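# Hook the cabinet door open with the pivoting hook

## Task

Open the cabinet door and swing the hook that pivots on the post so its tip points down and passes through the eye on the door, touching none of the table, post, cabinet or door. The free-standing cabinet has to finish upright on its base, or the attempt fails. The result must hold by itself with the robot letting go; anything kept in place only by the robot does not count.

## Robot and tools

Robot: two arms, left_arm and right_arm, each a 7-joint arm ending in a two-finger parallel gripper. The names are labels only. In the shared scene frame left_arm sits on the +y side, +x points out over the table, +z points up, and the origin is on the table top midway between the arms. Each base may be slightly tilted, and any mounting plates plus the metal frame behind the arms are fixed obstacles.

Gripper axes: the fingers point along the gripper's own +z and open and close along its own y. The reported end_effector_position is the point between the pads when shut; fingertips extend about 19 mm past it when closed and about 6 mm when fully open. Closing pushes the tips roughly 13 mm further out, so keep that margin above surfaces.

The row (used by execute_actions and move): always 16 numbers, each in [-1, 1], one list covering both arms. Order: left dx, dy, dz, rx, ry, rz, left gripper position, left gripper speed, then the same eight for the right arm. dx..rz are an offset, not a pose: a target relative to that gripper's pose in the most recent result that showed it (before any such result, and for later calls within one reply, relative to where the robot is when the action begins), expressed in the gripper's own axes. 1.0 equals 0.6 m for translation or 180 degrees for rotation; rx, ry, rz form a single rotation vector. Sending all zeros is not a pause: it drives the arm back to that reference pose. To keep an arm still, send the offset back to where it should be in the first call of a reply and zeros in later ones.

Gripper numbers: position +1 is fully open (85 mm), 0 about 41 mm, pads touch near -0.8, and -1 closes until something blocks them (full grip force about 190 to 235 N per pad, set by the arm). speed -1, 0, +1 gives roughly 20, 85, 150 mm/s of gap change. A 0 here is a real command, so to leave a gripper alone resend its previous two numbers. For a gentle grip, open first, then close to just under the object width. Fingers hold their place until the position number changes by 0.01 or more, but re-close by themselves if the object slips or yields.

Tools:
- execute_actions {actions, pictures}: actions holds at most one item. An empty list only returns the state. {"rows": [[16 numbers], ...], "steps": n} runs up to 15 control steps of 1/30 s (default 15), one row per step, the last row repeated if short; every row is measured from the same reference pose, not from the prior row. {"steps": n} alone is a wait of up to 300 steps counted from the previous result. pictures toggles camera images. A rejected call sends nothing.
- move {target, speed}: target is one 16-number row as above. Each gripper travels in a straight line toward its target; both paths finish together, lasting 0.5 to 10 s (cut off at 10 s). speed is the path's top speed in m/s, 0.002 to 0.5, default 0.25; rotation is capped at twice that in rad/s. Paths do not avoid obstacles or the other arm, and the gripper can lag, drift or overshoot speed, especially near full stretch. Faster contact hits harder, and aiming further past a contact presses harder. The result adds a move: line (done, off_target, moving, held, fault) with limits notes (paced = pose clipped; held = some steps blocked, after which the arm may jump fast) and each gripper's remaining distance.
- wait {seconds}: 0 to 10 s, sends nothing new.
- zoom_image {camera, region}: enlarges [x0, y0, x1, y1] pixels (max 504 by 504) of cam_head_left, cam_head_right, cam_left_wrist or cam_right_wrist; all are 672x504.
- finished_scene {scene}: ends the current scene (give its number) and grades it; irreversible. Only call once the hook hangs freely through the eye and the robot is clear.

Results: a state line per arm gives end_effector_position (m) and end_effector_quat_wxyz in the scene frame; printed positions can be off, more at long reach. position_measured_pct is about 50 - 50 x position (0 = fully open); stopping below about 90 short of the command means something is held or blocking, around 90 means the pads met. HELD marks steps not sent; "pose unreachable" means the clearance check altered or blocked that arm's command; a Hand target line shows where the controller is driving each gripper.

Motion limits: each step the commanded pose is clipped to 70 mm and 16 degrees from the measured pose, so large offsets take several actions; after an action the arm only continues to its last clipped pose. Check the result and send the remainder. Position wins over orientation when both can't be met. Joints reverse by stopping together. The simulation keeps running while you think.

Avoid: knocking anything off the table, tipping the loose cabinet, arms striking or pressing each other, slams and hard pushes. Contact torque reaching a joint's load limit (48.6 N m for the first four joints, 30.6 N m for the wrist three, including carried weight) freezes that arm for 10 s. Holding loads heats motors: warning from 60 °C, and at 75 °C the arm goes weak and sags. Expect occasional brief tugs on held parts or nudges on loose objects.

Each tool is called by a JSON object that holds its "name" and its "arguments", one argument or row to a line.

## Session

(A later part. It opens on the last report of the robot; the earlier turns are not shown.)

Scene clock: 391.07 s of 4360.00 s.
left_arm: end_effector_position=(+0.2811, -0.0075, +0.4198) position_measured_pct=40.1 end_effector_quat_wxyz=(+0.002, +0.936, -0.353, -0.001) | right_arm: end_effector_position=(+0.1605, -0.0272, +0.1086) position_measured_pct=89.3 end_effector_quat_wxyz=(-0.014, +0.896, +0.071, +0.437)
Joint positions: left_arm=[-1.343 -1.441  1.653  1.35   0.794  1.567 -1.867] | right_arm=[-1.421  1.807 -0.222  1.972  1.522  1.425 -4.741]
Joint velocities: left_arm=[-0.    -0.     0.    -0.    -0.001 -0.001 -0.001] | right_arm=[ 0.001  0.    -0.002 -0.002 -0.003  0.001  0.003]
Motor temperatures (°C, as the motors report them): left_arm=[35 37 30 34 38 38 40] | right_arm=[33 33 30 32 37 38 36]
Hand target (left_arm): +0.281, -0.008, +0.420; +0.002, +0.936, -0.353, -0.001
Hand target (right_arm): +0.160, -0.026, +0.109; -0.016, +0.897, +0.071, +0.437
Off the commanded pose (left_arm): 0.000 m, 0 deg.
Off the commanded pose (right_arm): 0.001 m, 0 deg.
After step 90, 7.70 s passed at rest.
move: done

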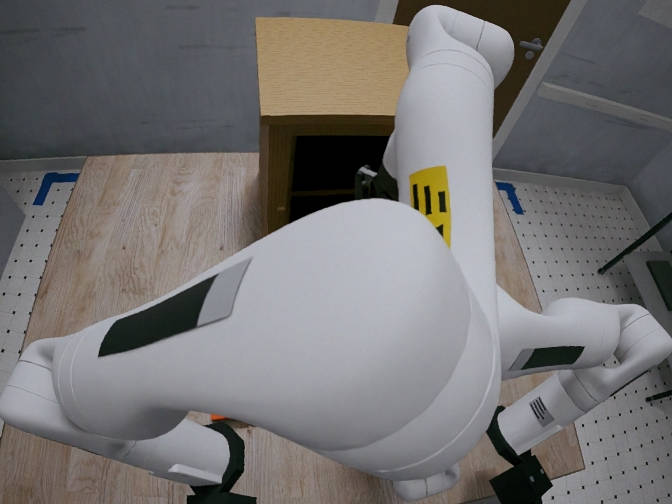

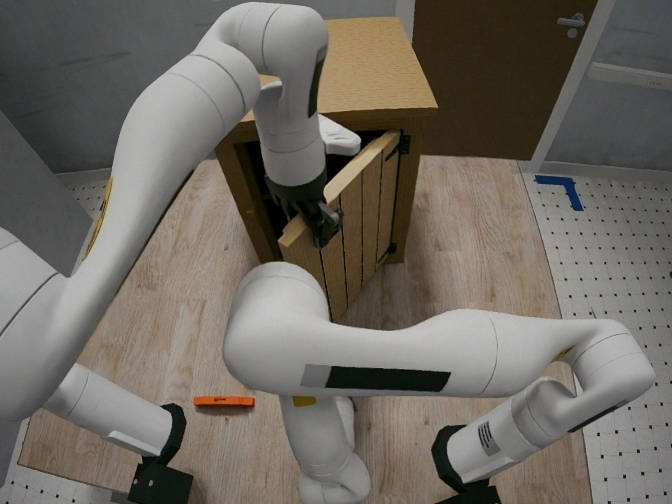

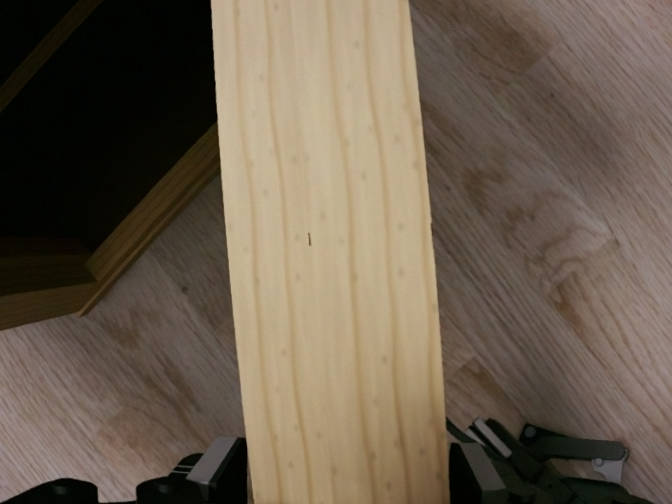

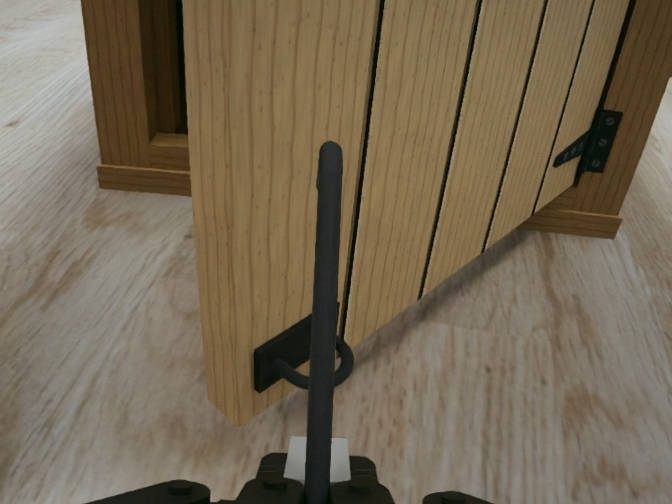

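{"name": "move", "arguments": {
  "target": [0,0,0,0,0,0,0.2,0, -0.0145,0,0.051,0,0,0,-1,0],
  "speed": 0.03
}}

Scene clock: 400.77 s of 4360.00 s.
left_arm: end_effector_position=(+0.2811, -0.0075, +0.4198) position_measured_pct=40.1 end_effector_quat_wxyz=(+0.002, +0.936, -0.353, -0.001) | right_arm: end_effector_position=(+0.1765, -0.0247, +0.0829) position_measured_pct=89.7 end_effector_quat_wxyz=(-0.016, +0.897, +0.072, +0.435)
Joint positions: left_arm=[-1.343 -1.441  1.653  1.35   0.794  1.567 -1.867] | right_arm=[-1.38   1.849 -0.167  1.952  1.588  1.398 -4.755]
Joint velocities: left_arm=[ 0.001 -0.001 -0.     0.     0.    -0.001 -0.001] | right_arm=[-0.002  0.002  0.004 -0.001  0.    -0.003 -0.002]
Motor temperatures (°C, as the motors report them): left_arm=[35 37 30 34 38 38 40] | right_arm=[33 33 30 32 37 38 36]
Hand target (left_arm): +0.281, -0.008, +0.420; +0.002, +0.936, -0.353, -0.001
Hand target (right_arm): +0.179, -0.026, +0.083; -0.014, +0.897, +0.072, +0.437
Off the commanded pose (left_arm): 0.000 m, 0 deg.
Off the commanded pose (right_arm): 0.003 m, 0 deg.
After step 90, 5.37 s passed at rest.
move: done

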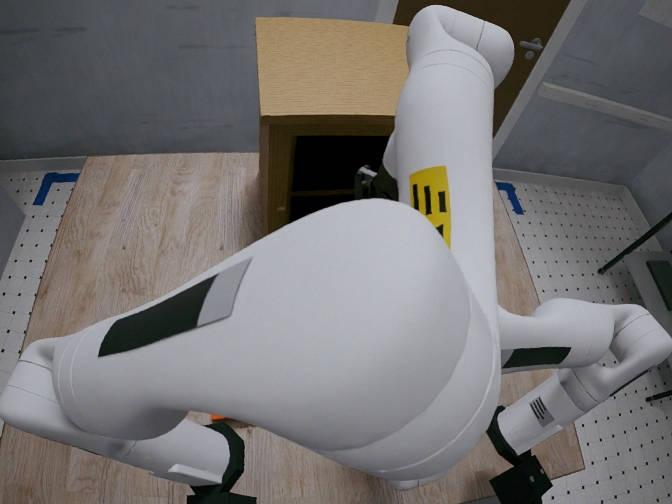

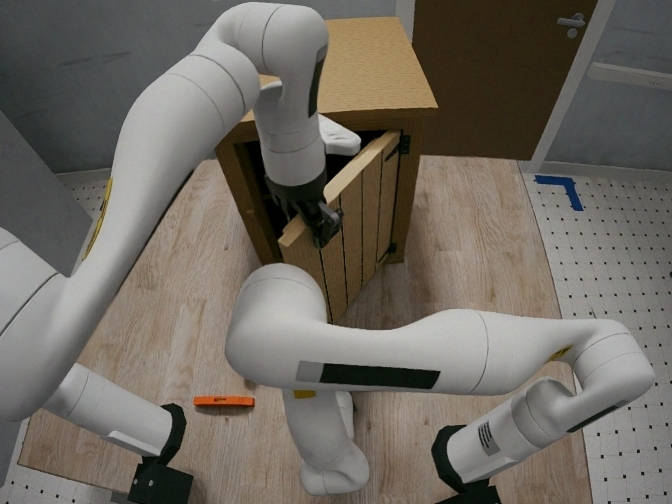

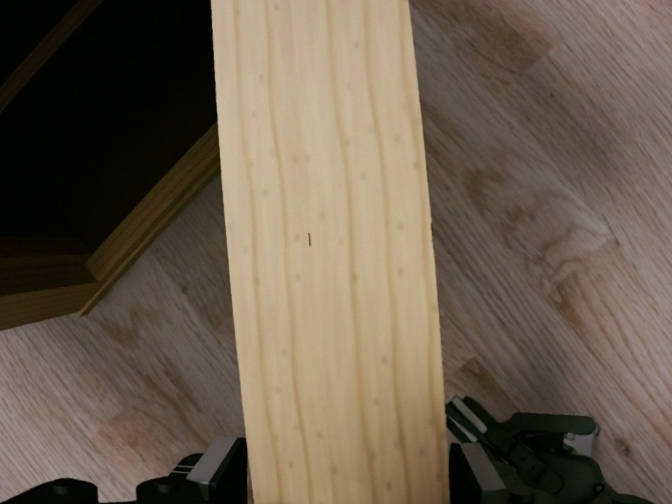

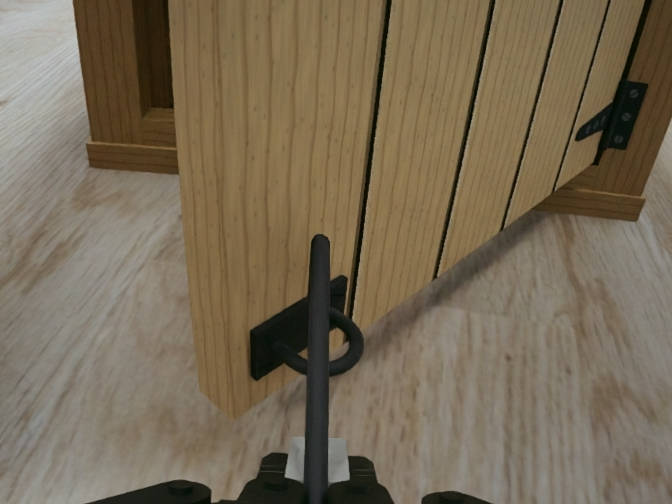

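{"name": "move", "arguments": {
  "target": [0,0,0,0,0,0,0.2,0, -0.013,0,0.016,0,0,0,-1,0],
  "speed": 0.02
}}

Scene clock: 405.63 s of 4360.00 s.
left_arm: end_effector_position=(+0.2811, -0.0075, +0.4198) position_measured_pct=40.1 end_effector_quat_wxyz=(+0.002, +0.936, -0.353, -0.001) | right_arm: end_effector_position=(+0.1785, -0.0243, +0.0732) position_measured_pct=89.7 end_effector_quat_wxyz=(-0.016, +0.897, +0.073, +0.435)
Joint positions: left_arm=[-1.343 -1.441  1.653  1.35   0.794  1.567 -1.867] | right_arm=[-1.373  1.871 -0.155  1.94   1.605  1.393 -4.764]
Joint velocities: left_arm=[-0.     0.001 -0.    -0.001 -0.     0.     0.001] | right_arm=[ 0.001  0.002 -0.    -0.001  0.002  0.001 -0.001]
Motor temperatures (°C, as the motors report them): left_arm=[35 37 30 34 38 38 40] | right_arm=[33 33 30 32 37 38 36]
Hand target (left_arm): +0.281, -0.008, +0.420; +0.002, +0.936, -0.353, -0.001
Hand target (right_arm): +0.179, -0.025, +0.071; -0.016, +0.897, +0.072, +0.435
Off the commanded pose (left_arm): 0.000 m, 0 deg.
Off the commanded pose (right_arm): 0.003 m, 0 deg.
After step 90, 1.03 s passed at rest.
move: done

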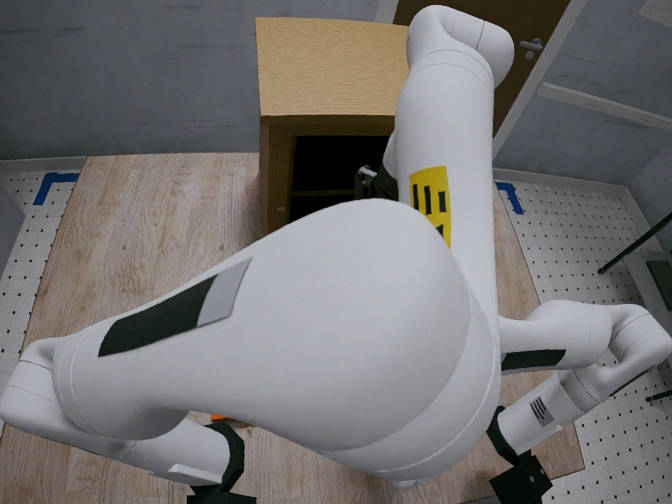

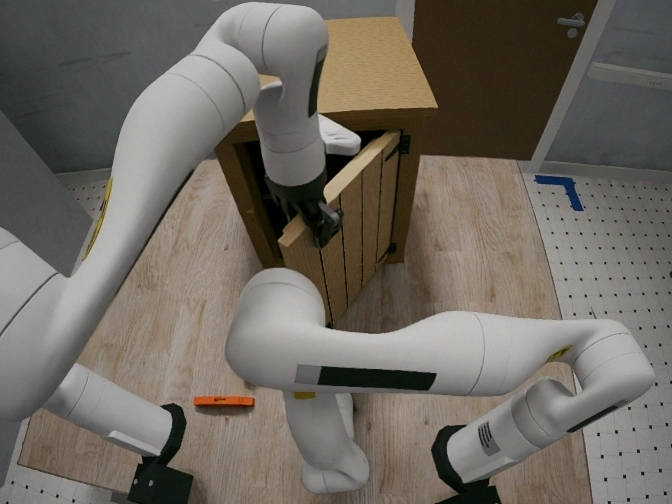

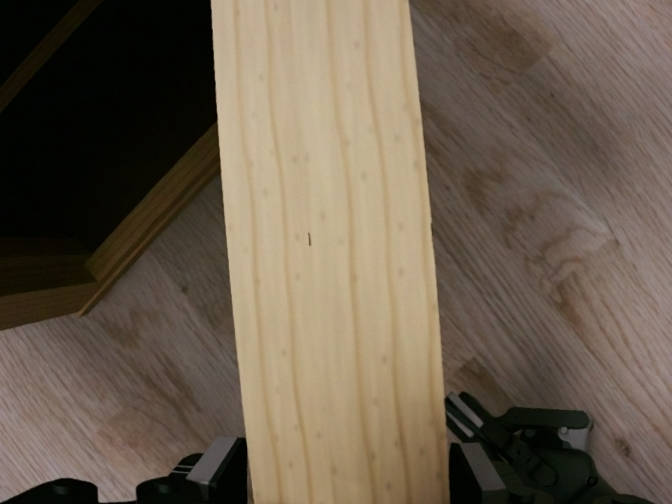

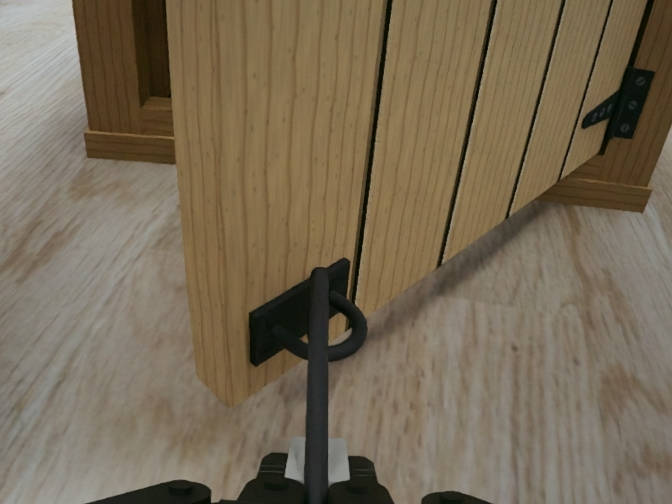

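{"name": "move", "arguments": {
  "target": [0,0,0,0,0,0,0.2,0, 0.006,0,-0.005,0,0,0,-1,0],
  "speed": 0.02
}}

{"name": "move", "arguments": {
  "target": [0,0.023,0,0,0,-0.012,0.2,0, 0,0.0063,0,-0.0128,0,0.0107,-1,0],
  "speed": 0.02
}}

{"name": "move", "arguments": {
  "target": [0,0,0,0,0,0,0.2,0, -0.013,0,0.012,0,0,0,-1,0],
  "speed": 0.02
}}

Scene clock: 418.43 s of 4360.00 s.
left_arm: end_effector_position=(+0.2811, -0.0075, +0.4198) position_measured_pct=40.1 end_effector_quat_wxyz=(+0.002, +0.936, -0.353, -0.001) | right_arm: end_effector_position=(+0.1777, -0.0246, +0.0775) position_measured_pct=89.7 end_effector_quat_wxyz=(-0.016, +0.897, +0.073, +0.435)
Joint positions: left_arm=[-1.343 -1.441  1.653  1.35   0.794  1.567 -1.867] | right_arm=[-1.376  1.861 -0.16   1.947  1.599  1.394 -4.76 ]
Joint velocities: left_arm=[-0.    -0.     0.     0.001  0.     0.001 -0.002] | right_arm=[-0.001 -0.001  0.     0.    -0.001  0.     0.001]
Motor temperatures (°C, as the motors report them): left_arm=[35 38 30 34 38 38 40] | right_arm=[33 33 30 32 37 38 36]
Hand target (left_arm): +0.281, -0.008, +0.420; +0.002, +0.936, -0.353, -0.001
Hand target (right_arm): +0.178, -0.024, +0.078; -0.016, +0.897, +0.073, +0.435
Off the commanded pose (left_arm): 0.000 m, 0 deg.
Off the commanded pose (right_arm): 0.001 m, 0 deg.
After step 90, 9.10 s passed at rest.
move: done

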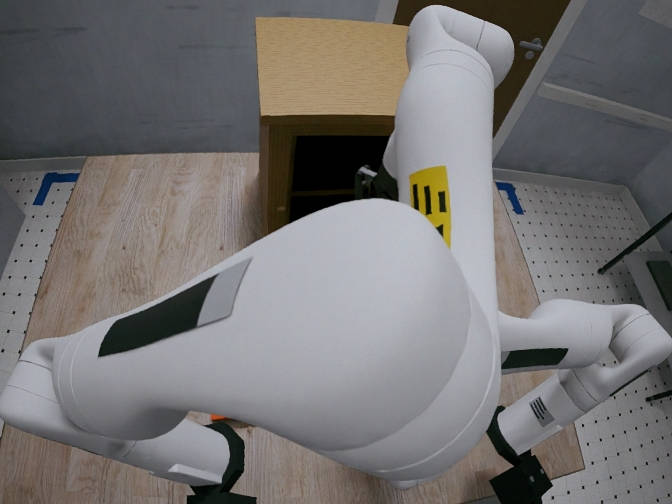

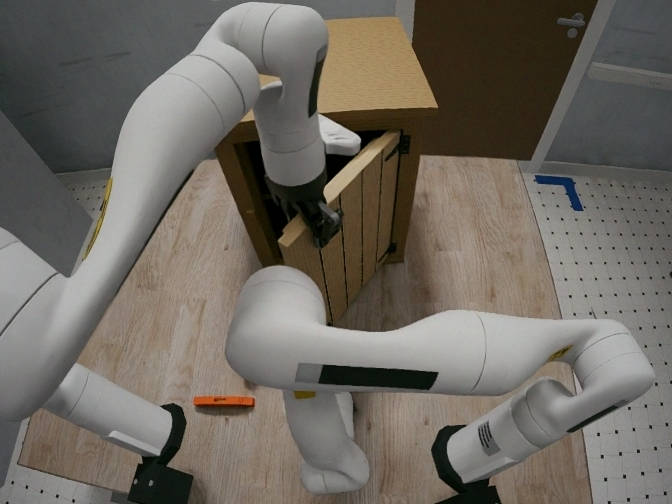

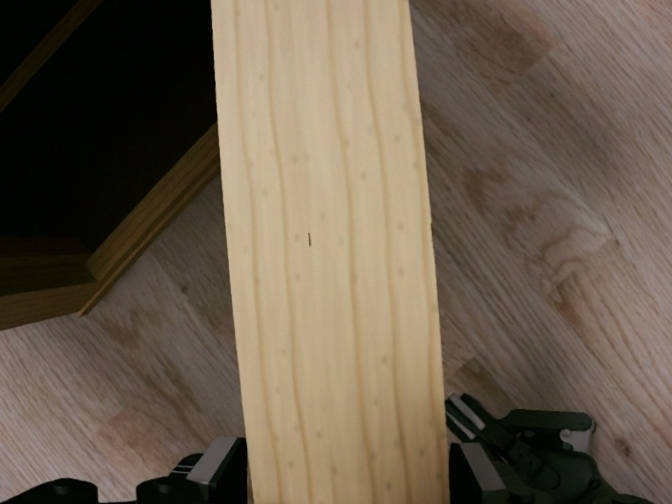

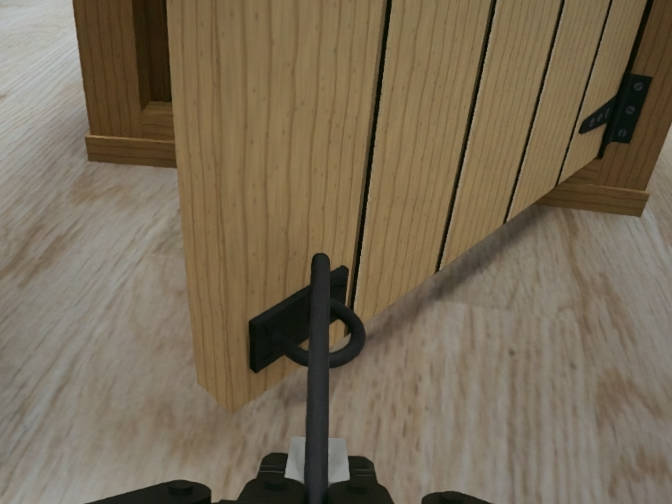

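Scene clock: 419.97 s of 4360.00 s.
left_arm: end_effector_position=(+0.2721, -0.0179, +0.4198) position_measured_pct=40.1 end_effector_quat_wxyz=(+0.002, +0.942, -0.335, -0.001) | right_arm: end_effector_position=(+0.1782, -0.0285, +0.0776) position_measured_pct=89.7 end_effector_quat_wxyz=(-0.005, +0.899, +0.049, +0.436)
Joint positions: left_arm=[-1.332 -1.458  1.654  1.332  0.811  1.582 -1.805] | right_arm=[-1.369  1.861 -0.165  1.92   1.557  1.401 -4.757]
Joint velocities: left_arm=[-0.001 -0.001 -0.     0.001 -0.     0.     0.002] | right_arm=[ 0.    -0.     0.001 -0.001 -0.001 -0.002  0.002]
Motor temperatures (°C, as the motors report them): left_arm=[35 38 30 34 38 38 40] | right_arm=[33 33 30 32 37 38 36]
Hand target (left_arm): +0.272, -0.018, +0.420; +0.002, +0.942, -0.335, -0.001
Hand target (right_arm): +0.178, -0.028, +0.078; -0.005, +0.899, +0.049, +0.436
Off the commanded pose (left_arm): 0.000 m, 0 deg.
Off the commanded pose (right_arm): 0.000 m, 0 deg.
move: done

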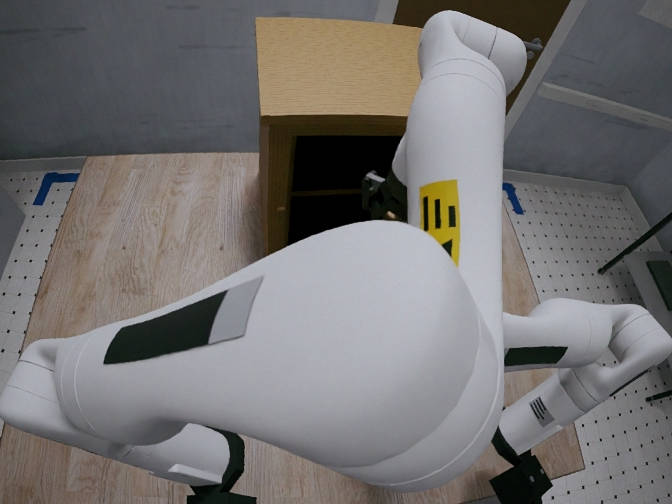

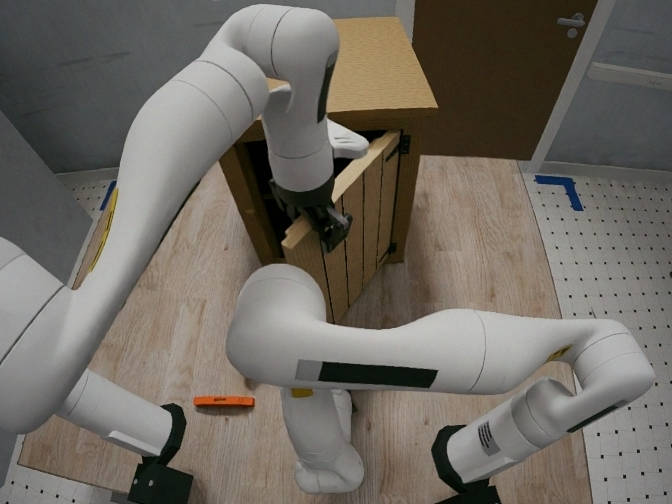

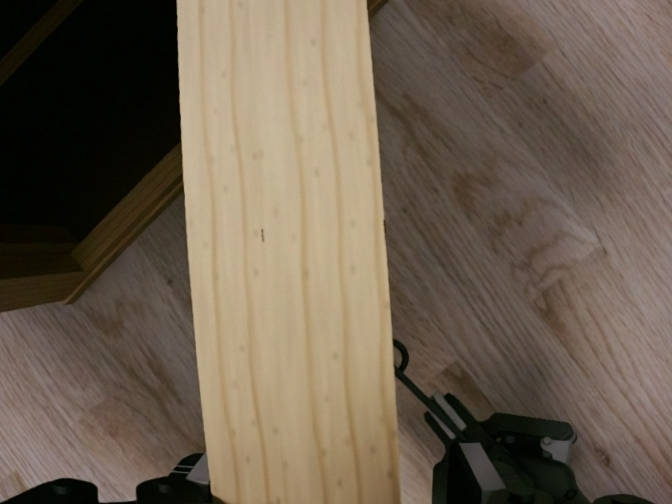

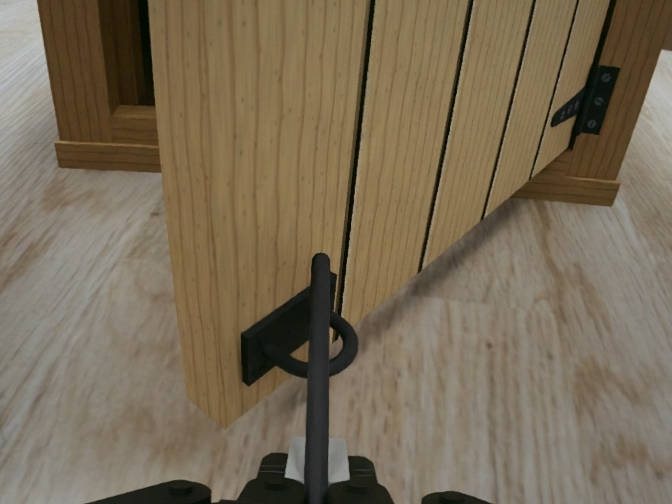

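Scene clock: 420.73 s of 4360.00 s.
left_arm: end_effector_position=(+0.2721, -0.0179, +0.4198) position_measured_pct=40.1 end_effector_quat_wxyz=(+0.002, +0.942, -0.335, -0.001) | right_arm: end_effector_position=(+0.1793, -0.0282, +0.0704) position_measured_pct=89.7 end_effector_quat_wxyz=(-0.006, +0.898, +0.049, +0.437)
Joint positions: left_arm=[-1.332 -1.458  1.654  1.332  0.811  1.582 -1.805] | right_arm=[-1.363  1.879 -0.158  1.909  1.569  1.402 -4.765]
Joint velocities: left_arm=[-0.001 -0.     0.     0.    -0.     0.    -0.001] | right_arm=[ 0.004  0.004 -0.001 -0.002  0.003  0.002  0.001]
Motor temperatures (°C, as the motors report them): left_arm=[35 38 30 34 38 38 40] | right_arm=[33 33 30 32 37 38 36]
Hand target (left_arm): +0.272, -0.018, +0.420; +0.002, +0.942, -0.335, -0.001
Hand target (right_arm): +0.179, -0.029, +0.067; -0.005, +0.899, +0.049, +0.436
Off the commanded pose (left_arm): 0.000 m, 0 deg.
Off the commanded pose (right_arm): 0.003 m, 0 deg.
move: done

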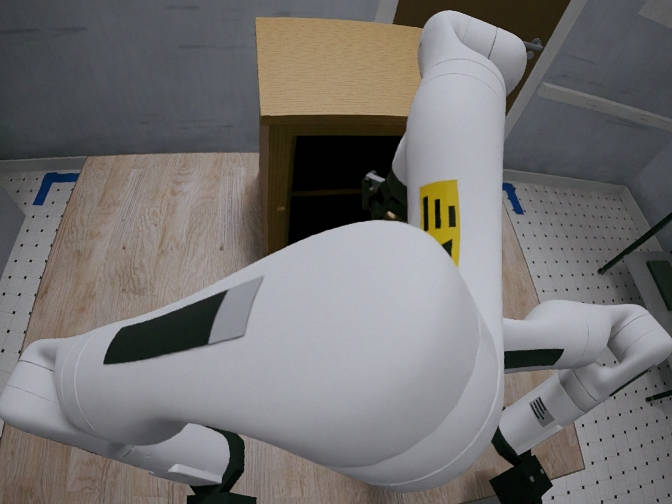

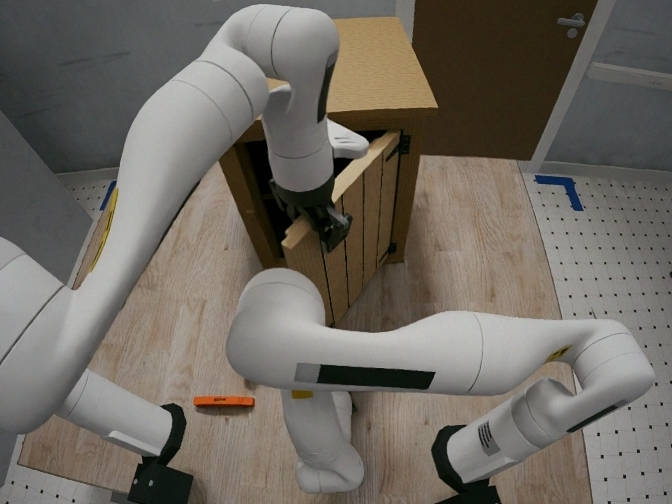

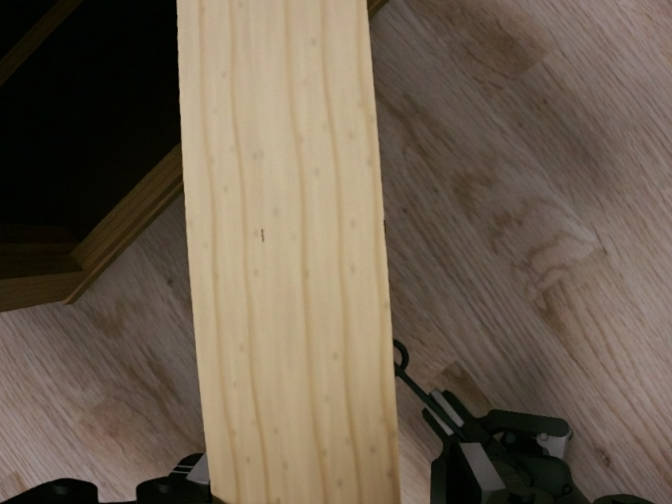

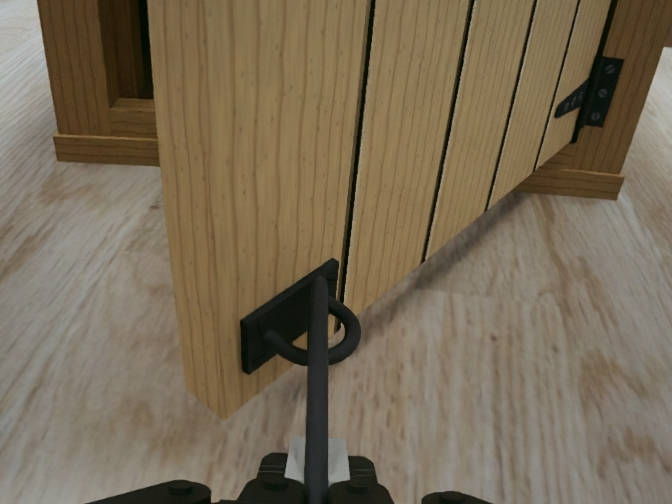

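{"name": "move", "arguments": {
  "target": [0,0.026,0,0,0,0,1,1, 0,0,0,0,0,0,-1,0],
  "speed": 0.03
}}

{"name": "zoom_image", "arguments": {
  "camera": "cam_left_wrist",
  "region": [280, 280, 520, 460]
}}

Scene clock: 426.57 s of 4360.00 s.
left_arm: end_effector_position=(+0.2622, -0.0300, +0.4198) position_measured_pct=0.0 end_effector_quat_wxyz=(+0.002, +0.942, -0.335, -0.001) | right_arm: end_effector_position=(+0.1791, -0.0283, +0.0721) position_measured_pct=89.7 end_effector_quat_wxyz=(-0.006, +0.897, +0.050, +0.438)
Joint positions: left_arm=[-1.323 -1.472  1.663  1.307  0.824  1.595 -1.772] | right_arm=[-1.364  1.877 -0.16   1.911  1.567  1.405 -4.764]
Joint velocities: left_arm=[ 0.001 -0.001  0.    -0.003  0.     0.     0.002] | right_arm=[ 0.001  0.    -0.002  0.001  0.001  0.001  0.001]
Motor temperatures (°C, as the motors report them): left_arm=[35 38 30 34 38 38 40] | right_arm=[32 33 30 32 37 38 36]
Hand target (left_arm): +0.262, -0.030, +0.420; +0.002, +0.942, -0.335, -0.001
Hand target (right_arm): +0.179, -0.028, +0.070; -0.006, +0.898, +0.049, +0.437
Off the commanded pose (left_arm): 0.000 m, 0 deg.
Off the commanded pose (right_arm): 0.002 m, 0 deg.
After step 90, 2.07 s passed at rest.
move: done

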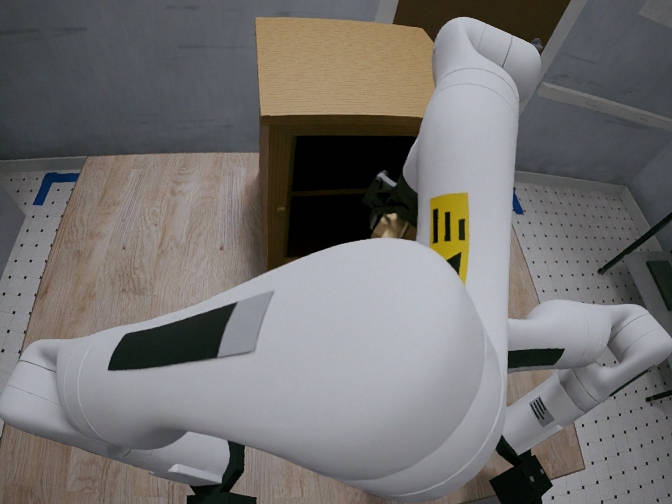

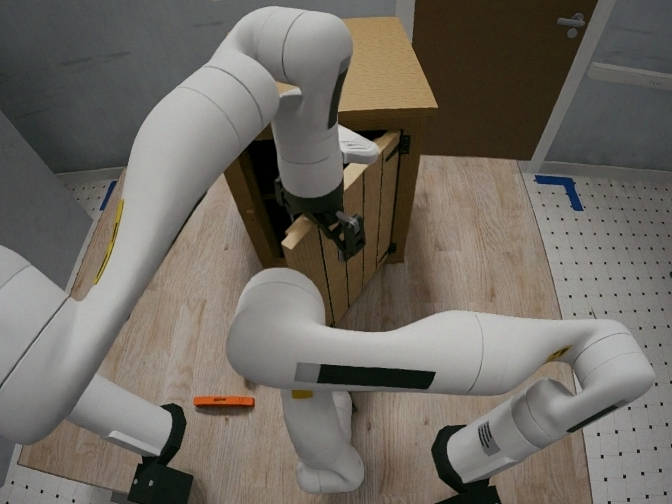

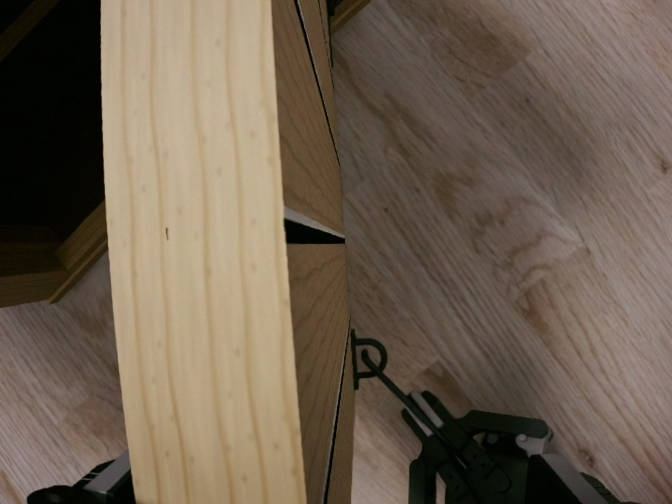

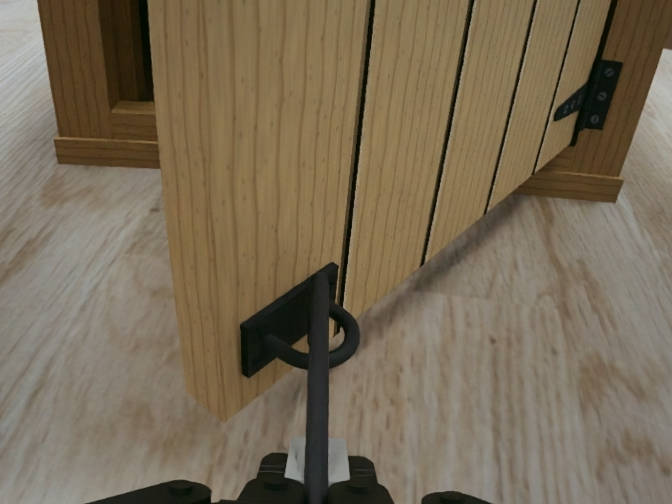

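Region (280, 280, 520, 460) of cam_left_wrist's 672x504 image, scaled by 2.100; it fills the top 378 rows of this view, and the rest is white.

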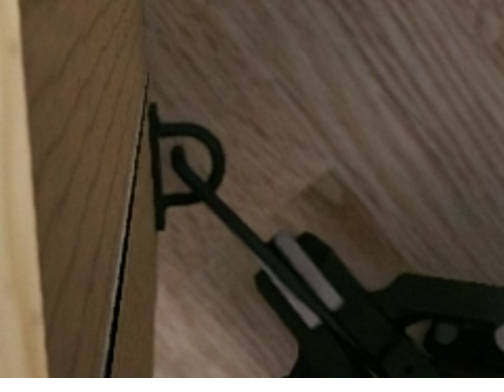

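{"name": "move", "arguments": {
  "target": [0,0,0,0,0,0,1,1, 0,0,0,0,0,0,-0.3,-1],
  "speed": 0.03
}}

{"name": "move", "arguments": {
  "target": [0,0,0,0,0,0,1,1, 0,0,-0.1,0,0,0,-0.3,-1],
  "speed": 0.06
}}

{"name": "zoom_image", "arguments": {
  "camera": "cam_left_wrist",
  "region": [280, 280, 520, 460]
}}

Scene clock: 433.57 s of 4360.00 s.
left_arm: end_effector_position=(+0.2622, -0.0300, +0.4198) position_measured_pct=0.0 end_effector_quat_wxyz=(+0.002, +0.942, -0.335, -0.001) | right_arm: end_effector_position=(+0.1791, -0.0283, +0.0721) position_measured_pct=65.1 end_effector_quat_wxyz=(-0.006, +0.897, +0.050, +0.438)
Joint positions: left_arm=[-1.323 -1.472  1.663  1.307  0.824  1.595 -1.772] | right_arm=[-1.365  1.877 -0.16   1.911  1.567  1.405 -4.764]
Joint velocities: left_arm=[ 0.001 -0.    -0.     0.     0.     0.001 -0.001] | right_arm=[-0.    -0.    -0.001 -0.    -0.001  0.     0.   ]
Motor temperatures (°C, as the motors report them): left_arm=[35 38 30 34 38 38 40] | right_arm=[32 33 30 32 37 38 36]
Hand target (left_arm): +0.262, -0.030, +0.420; +0.002, +0.942, -0.335, -0.001
Hand target (right_arm): +0.179, -0.028, +0.072; -0.006, +0.897, +0.050, +0.438
Off the commanded pose (left_arm): 0.000 m, 0 deg.
Off the commanded pose (right_arm): 0.000 m, 0 deg.
After step 90, 2.53 s passed at rest.
move: done

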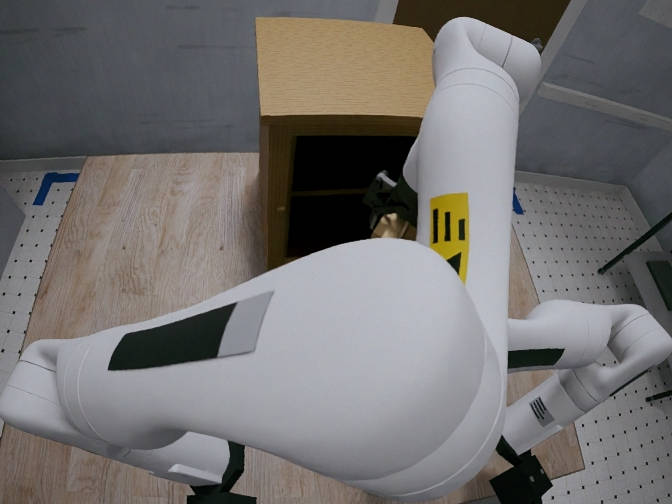

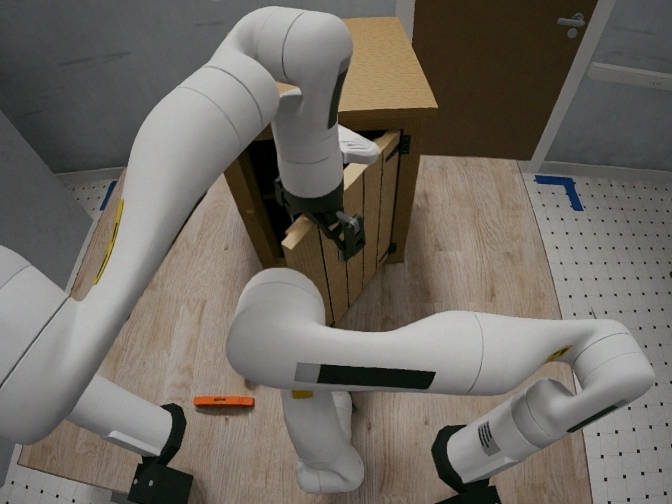

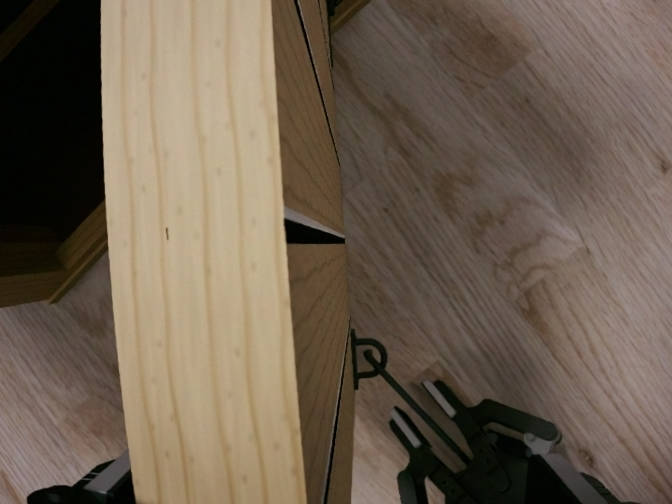

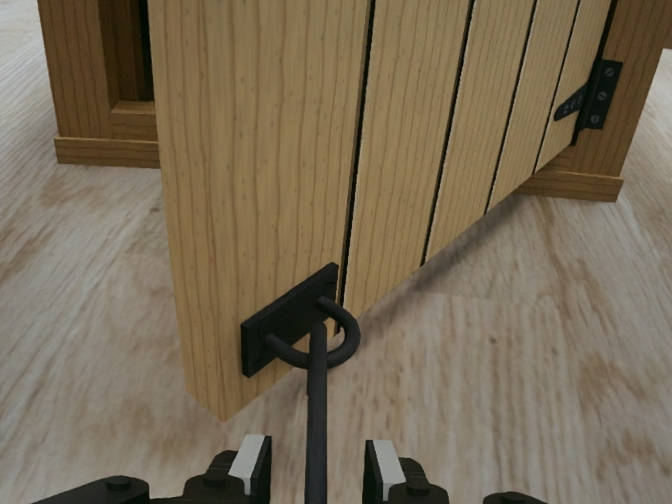

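Scene clock: 434.87 s of 4360.00 s.
left_arm: end_effector_position=(+0.2622, -0.0300, +0.4198) position_measured_pct=0.0 end_effector_quat_wxyz=(+0.002, +0.942, -0.335, -0.001) | right_arm: end_effector_position=(+0.1323, -0.0315, +0.1090) position_measured_pct=65.1 end_effector_quat_wxyz=(-0.006, +0.897, +0.049, +0.438)
Joint positions: left_arm=[-1.323 -1.472  1.663  1.307  0.824  1.595 -1.772] | right_arm=[-1.458  1.835 -0.283  1.918  1.442  1.464 -4.754]
Joint velocities: left_arm=[-0.    -0.     0.     0.001  0.001  0.003 -0.002] | right_arm=[-0.003 -0.002 -0.002 -0.    -0.001  0.003 -0.001]
Motor temperatures (°C, as the motors report them): left_arm=[35 38 30 34 38 38 40] | right_arm=[32 33 30 32 37 38 36]
Hand target (left_arm): +0.262, -0.030, +0.420; +0.002, +0.942, -0.335, -0.001
Hand target (right_arm): +0.132, -0.031, +0.109; -0.006, +0.897, +0.050, +0.438
Off the commanded pose (left_arm): 0.000 m, 0 deg.
Off the commanded pose (right_arm): 0.000 m, 0 deg.
move: done

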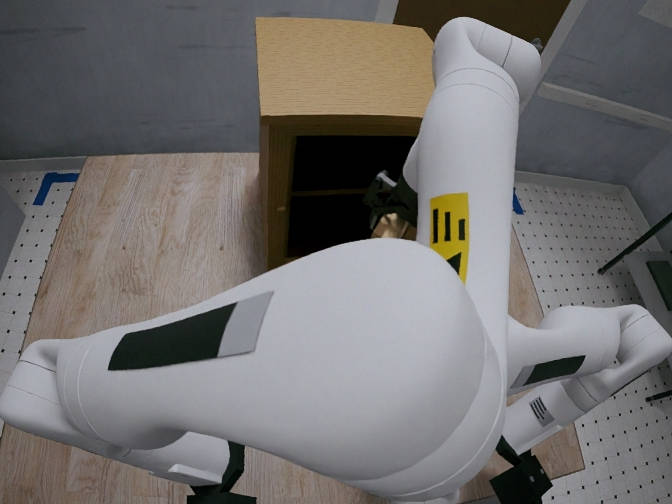

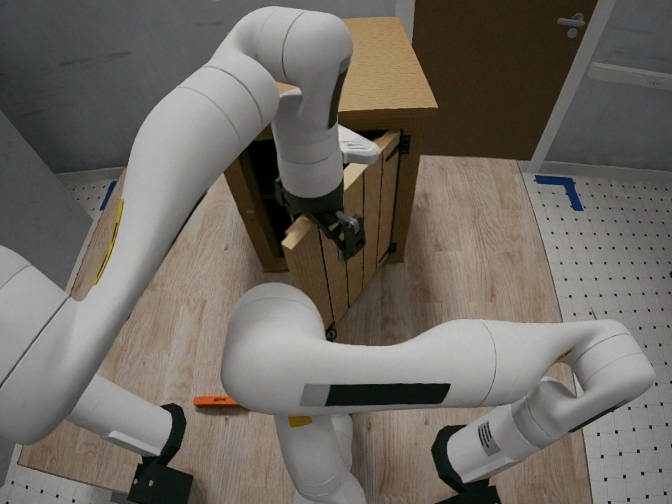

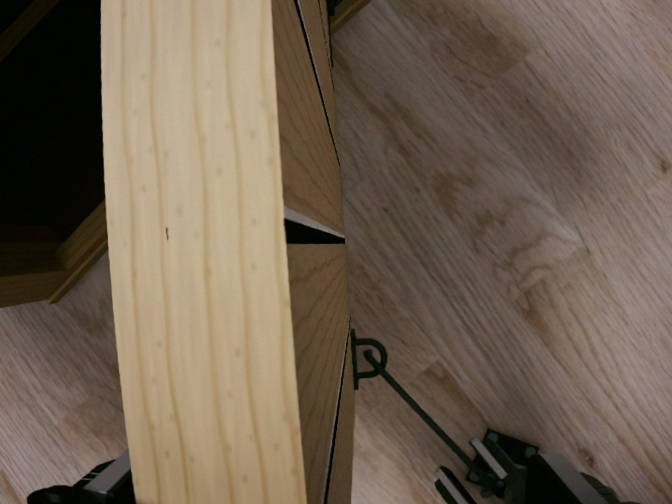

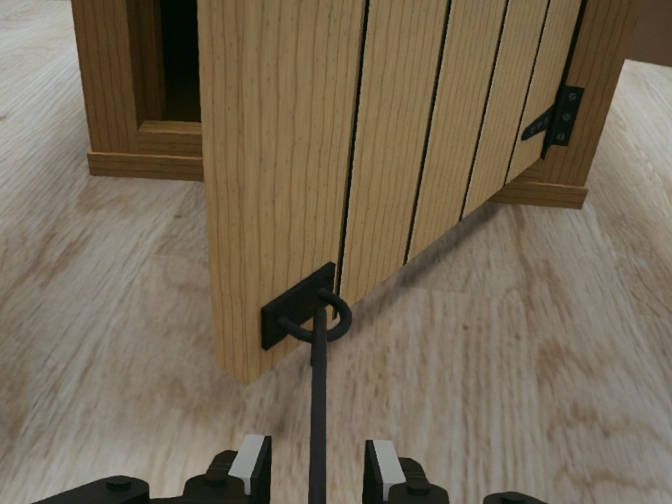

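Region (280, 280, 520, 460) of cam_left_wrist's 672x504 image, scaled by 2.100; it fills the top 378 rows of this view, and the rest is white.

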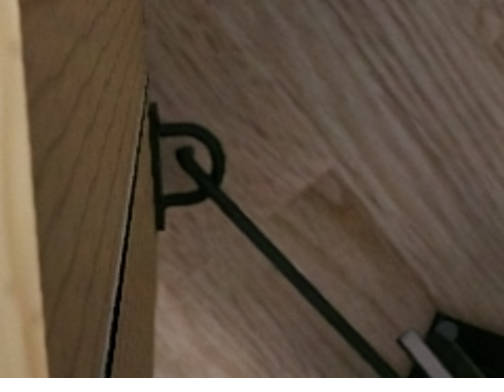

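Hooked. Lift both arms clear.

{"name": "move", "arguments": {
  "target": [0,-0.02,-0.12,0,0,0,1,1, 0.05,0,-0.045,0,0,0,-0.3,-1],
  "speed": 0.1
}}

{"name": "finished_scene", "arguments": {
  "scene": 1
}}

Scene clock: 439.90 s of 4360.00 s.
left_arm: end_effector_position=(+0.2697, -0.0208, +0.4918) position_measured_pct=0.0 end_effector_quat_wxyz=(+0.002, +0.942, -0.336, -0.001) | right_arm: end_effector_position=(+0.1294, -0.0306, +0.1491) position_measured_pct=65.1 end_effector_quat_wxyz=(-0.006, +0.897, +0.049, +0.438)
Joint positions: left_arm=[-1.35  -1.387  1.621  1.143  0.763  1.746 -1.722] | right_arm=[-1.472  1.744 -0.325  1.953  1.386  1.494 -4.711]
Joint velocities: left_arm=[-0.003  0.002 -0.    -0.004 -0.001  0.003  0.   ] | right_arm=[ 0.    -0.003 -0.001  0.001 -0.     0.     0.   ]
Motor temperatures (°C, as the motors report them): left_arm=[35 38 30 34 38 38 40] | right_arm=[32 33 30 32 37 38 36]
Hand target (left_arm): +0.270, -0.021, +0.492; +0.002, +0.942, -0.335, -0.001
Hand target (right_arm): +0.129, -0.031, +0.149; -0.006, +0.897, +0.049, +0.438
Off the commanded pose (left_arm): 0.000 m, 0 deg.
Off the commanded pose (right_arm): 0.000 m, 0 deg.
After step 90, 0.93 s passed at rest.
move: done

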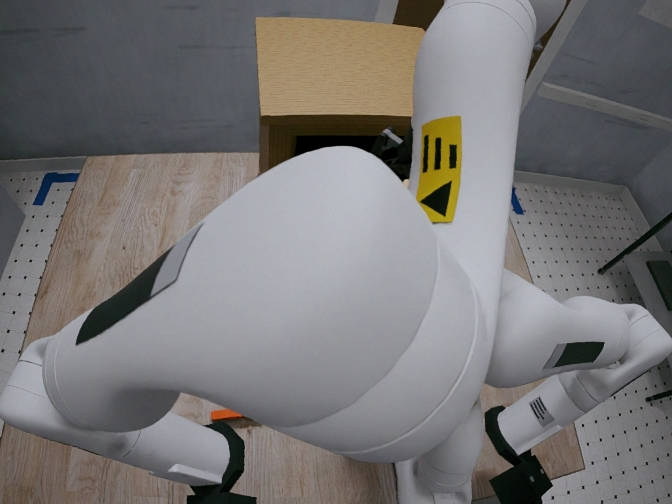

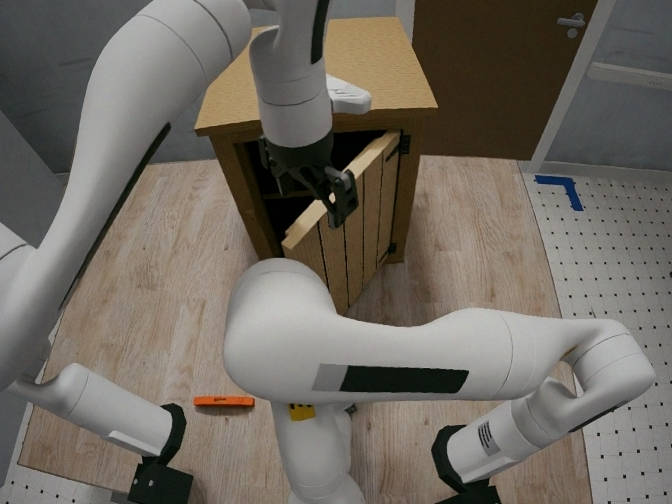

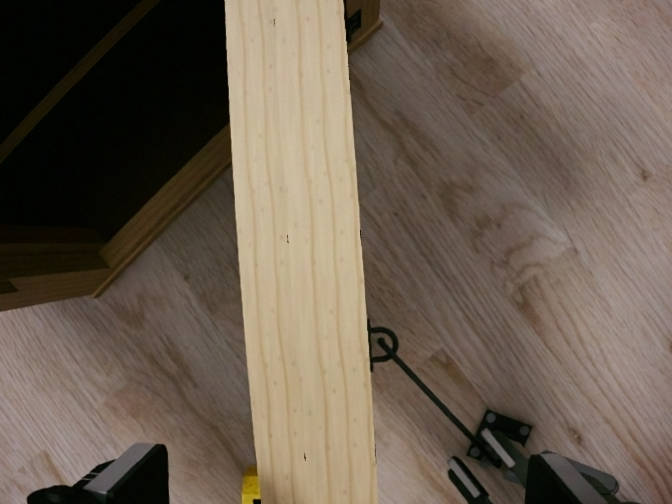

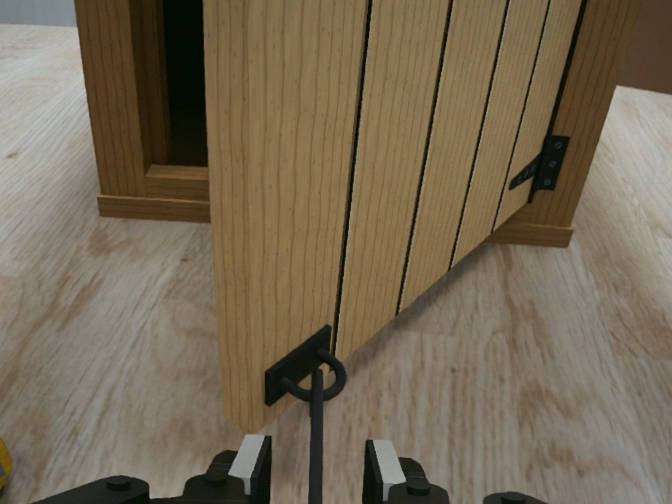

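The scene is finished: the task was done.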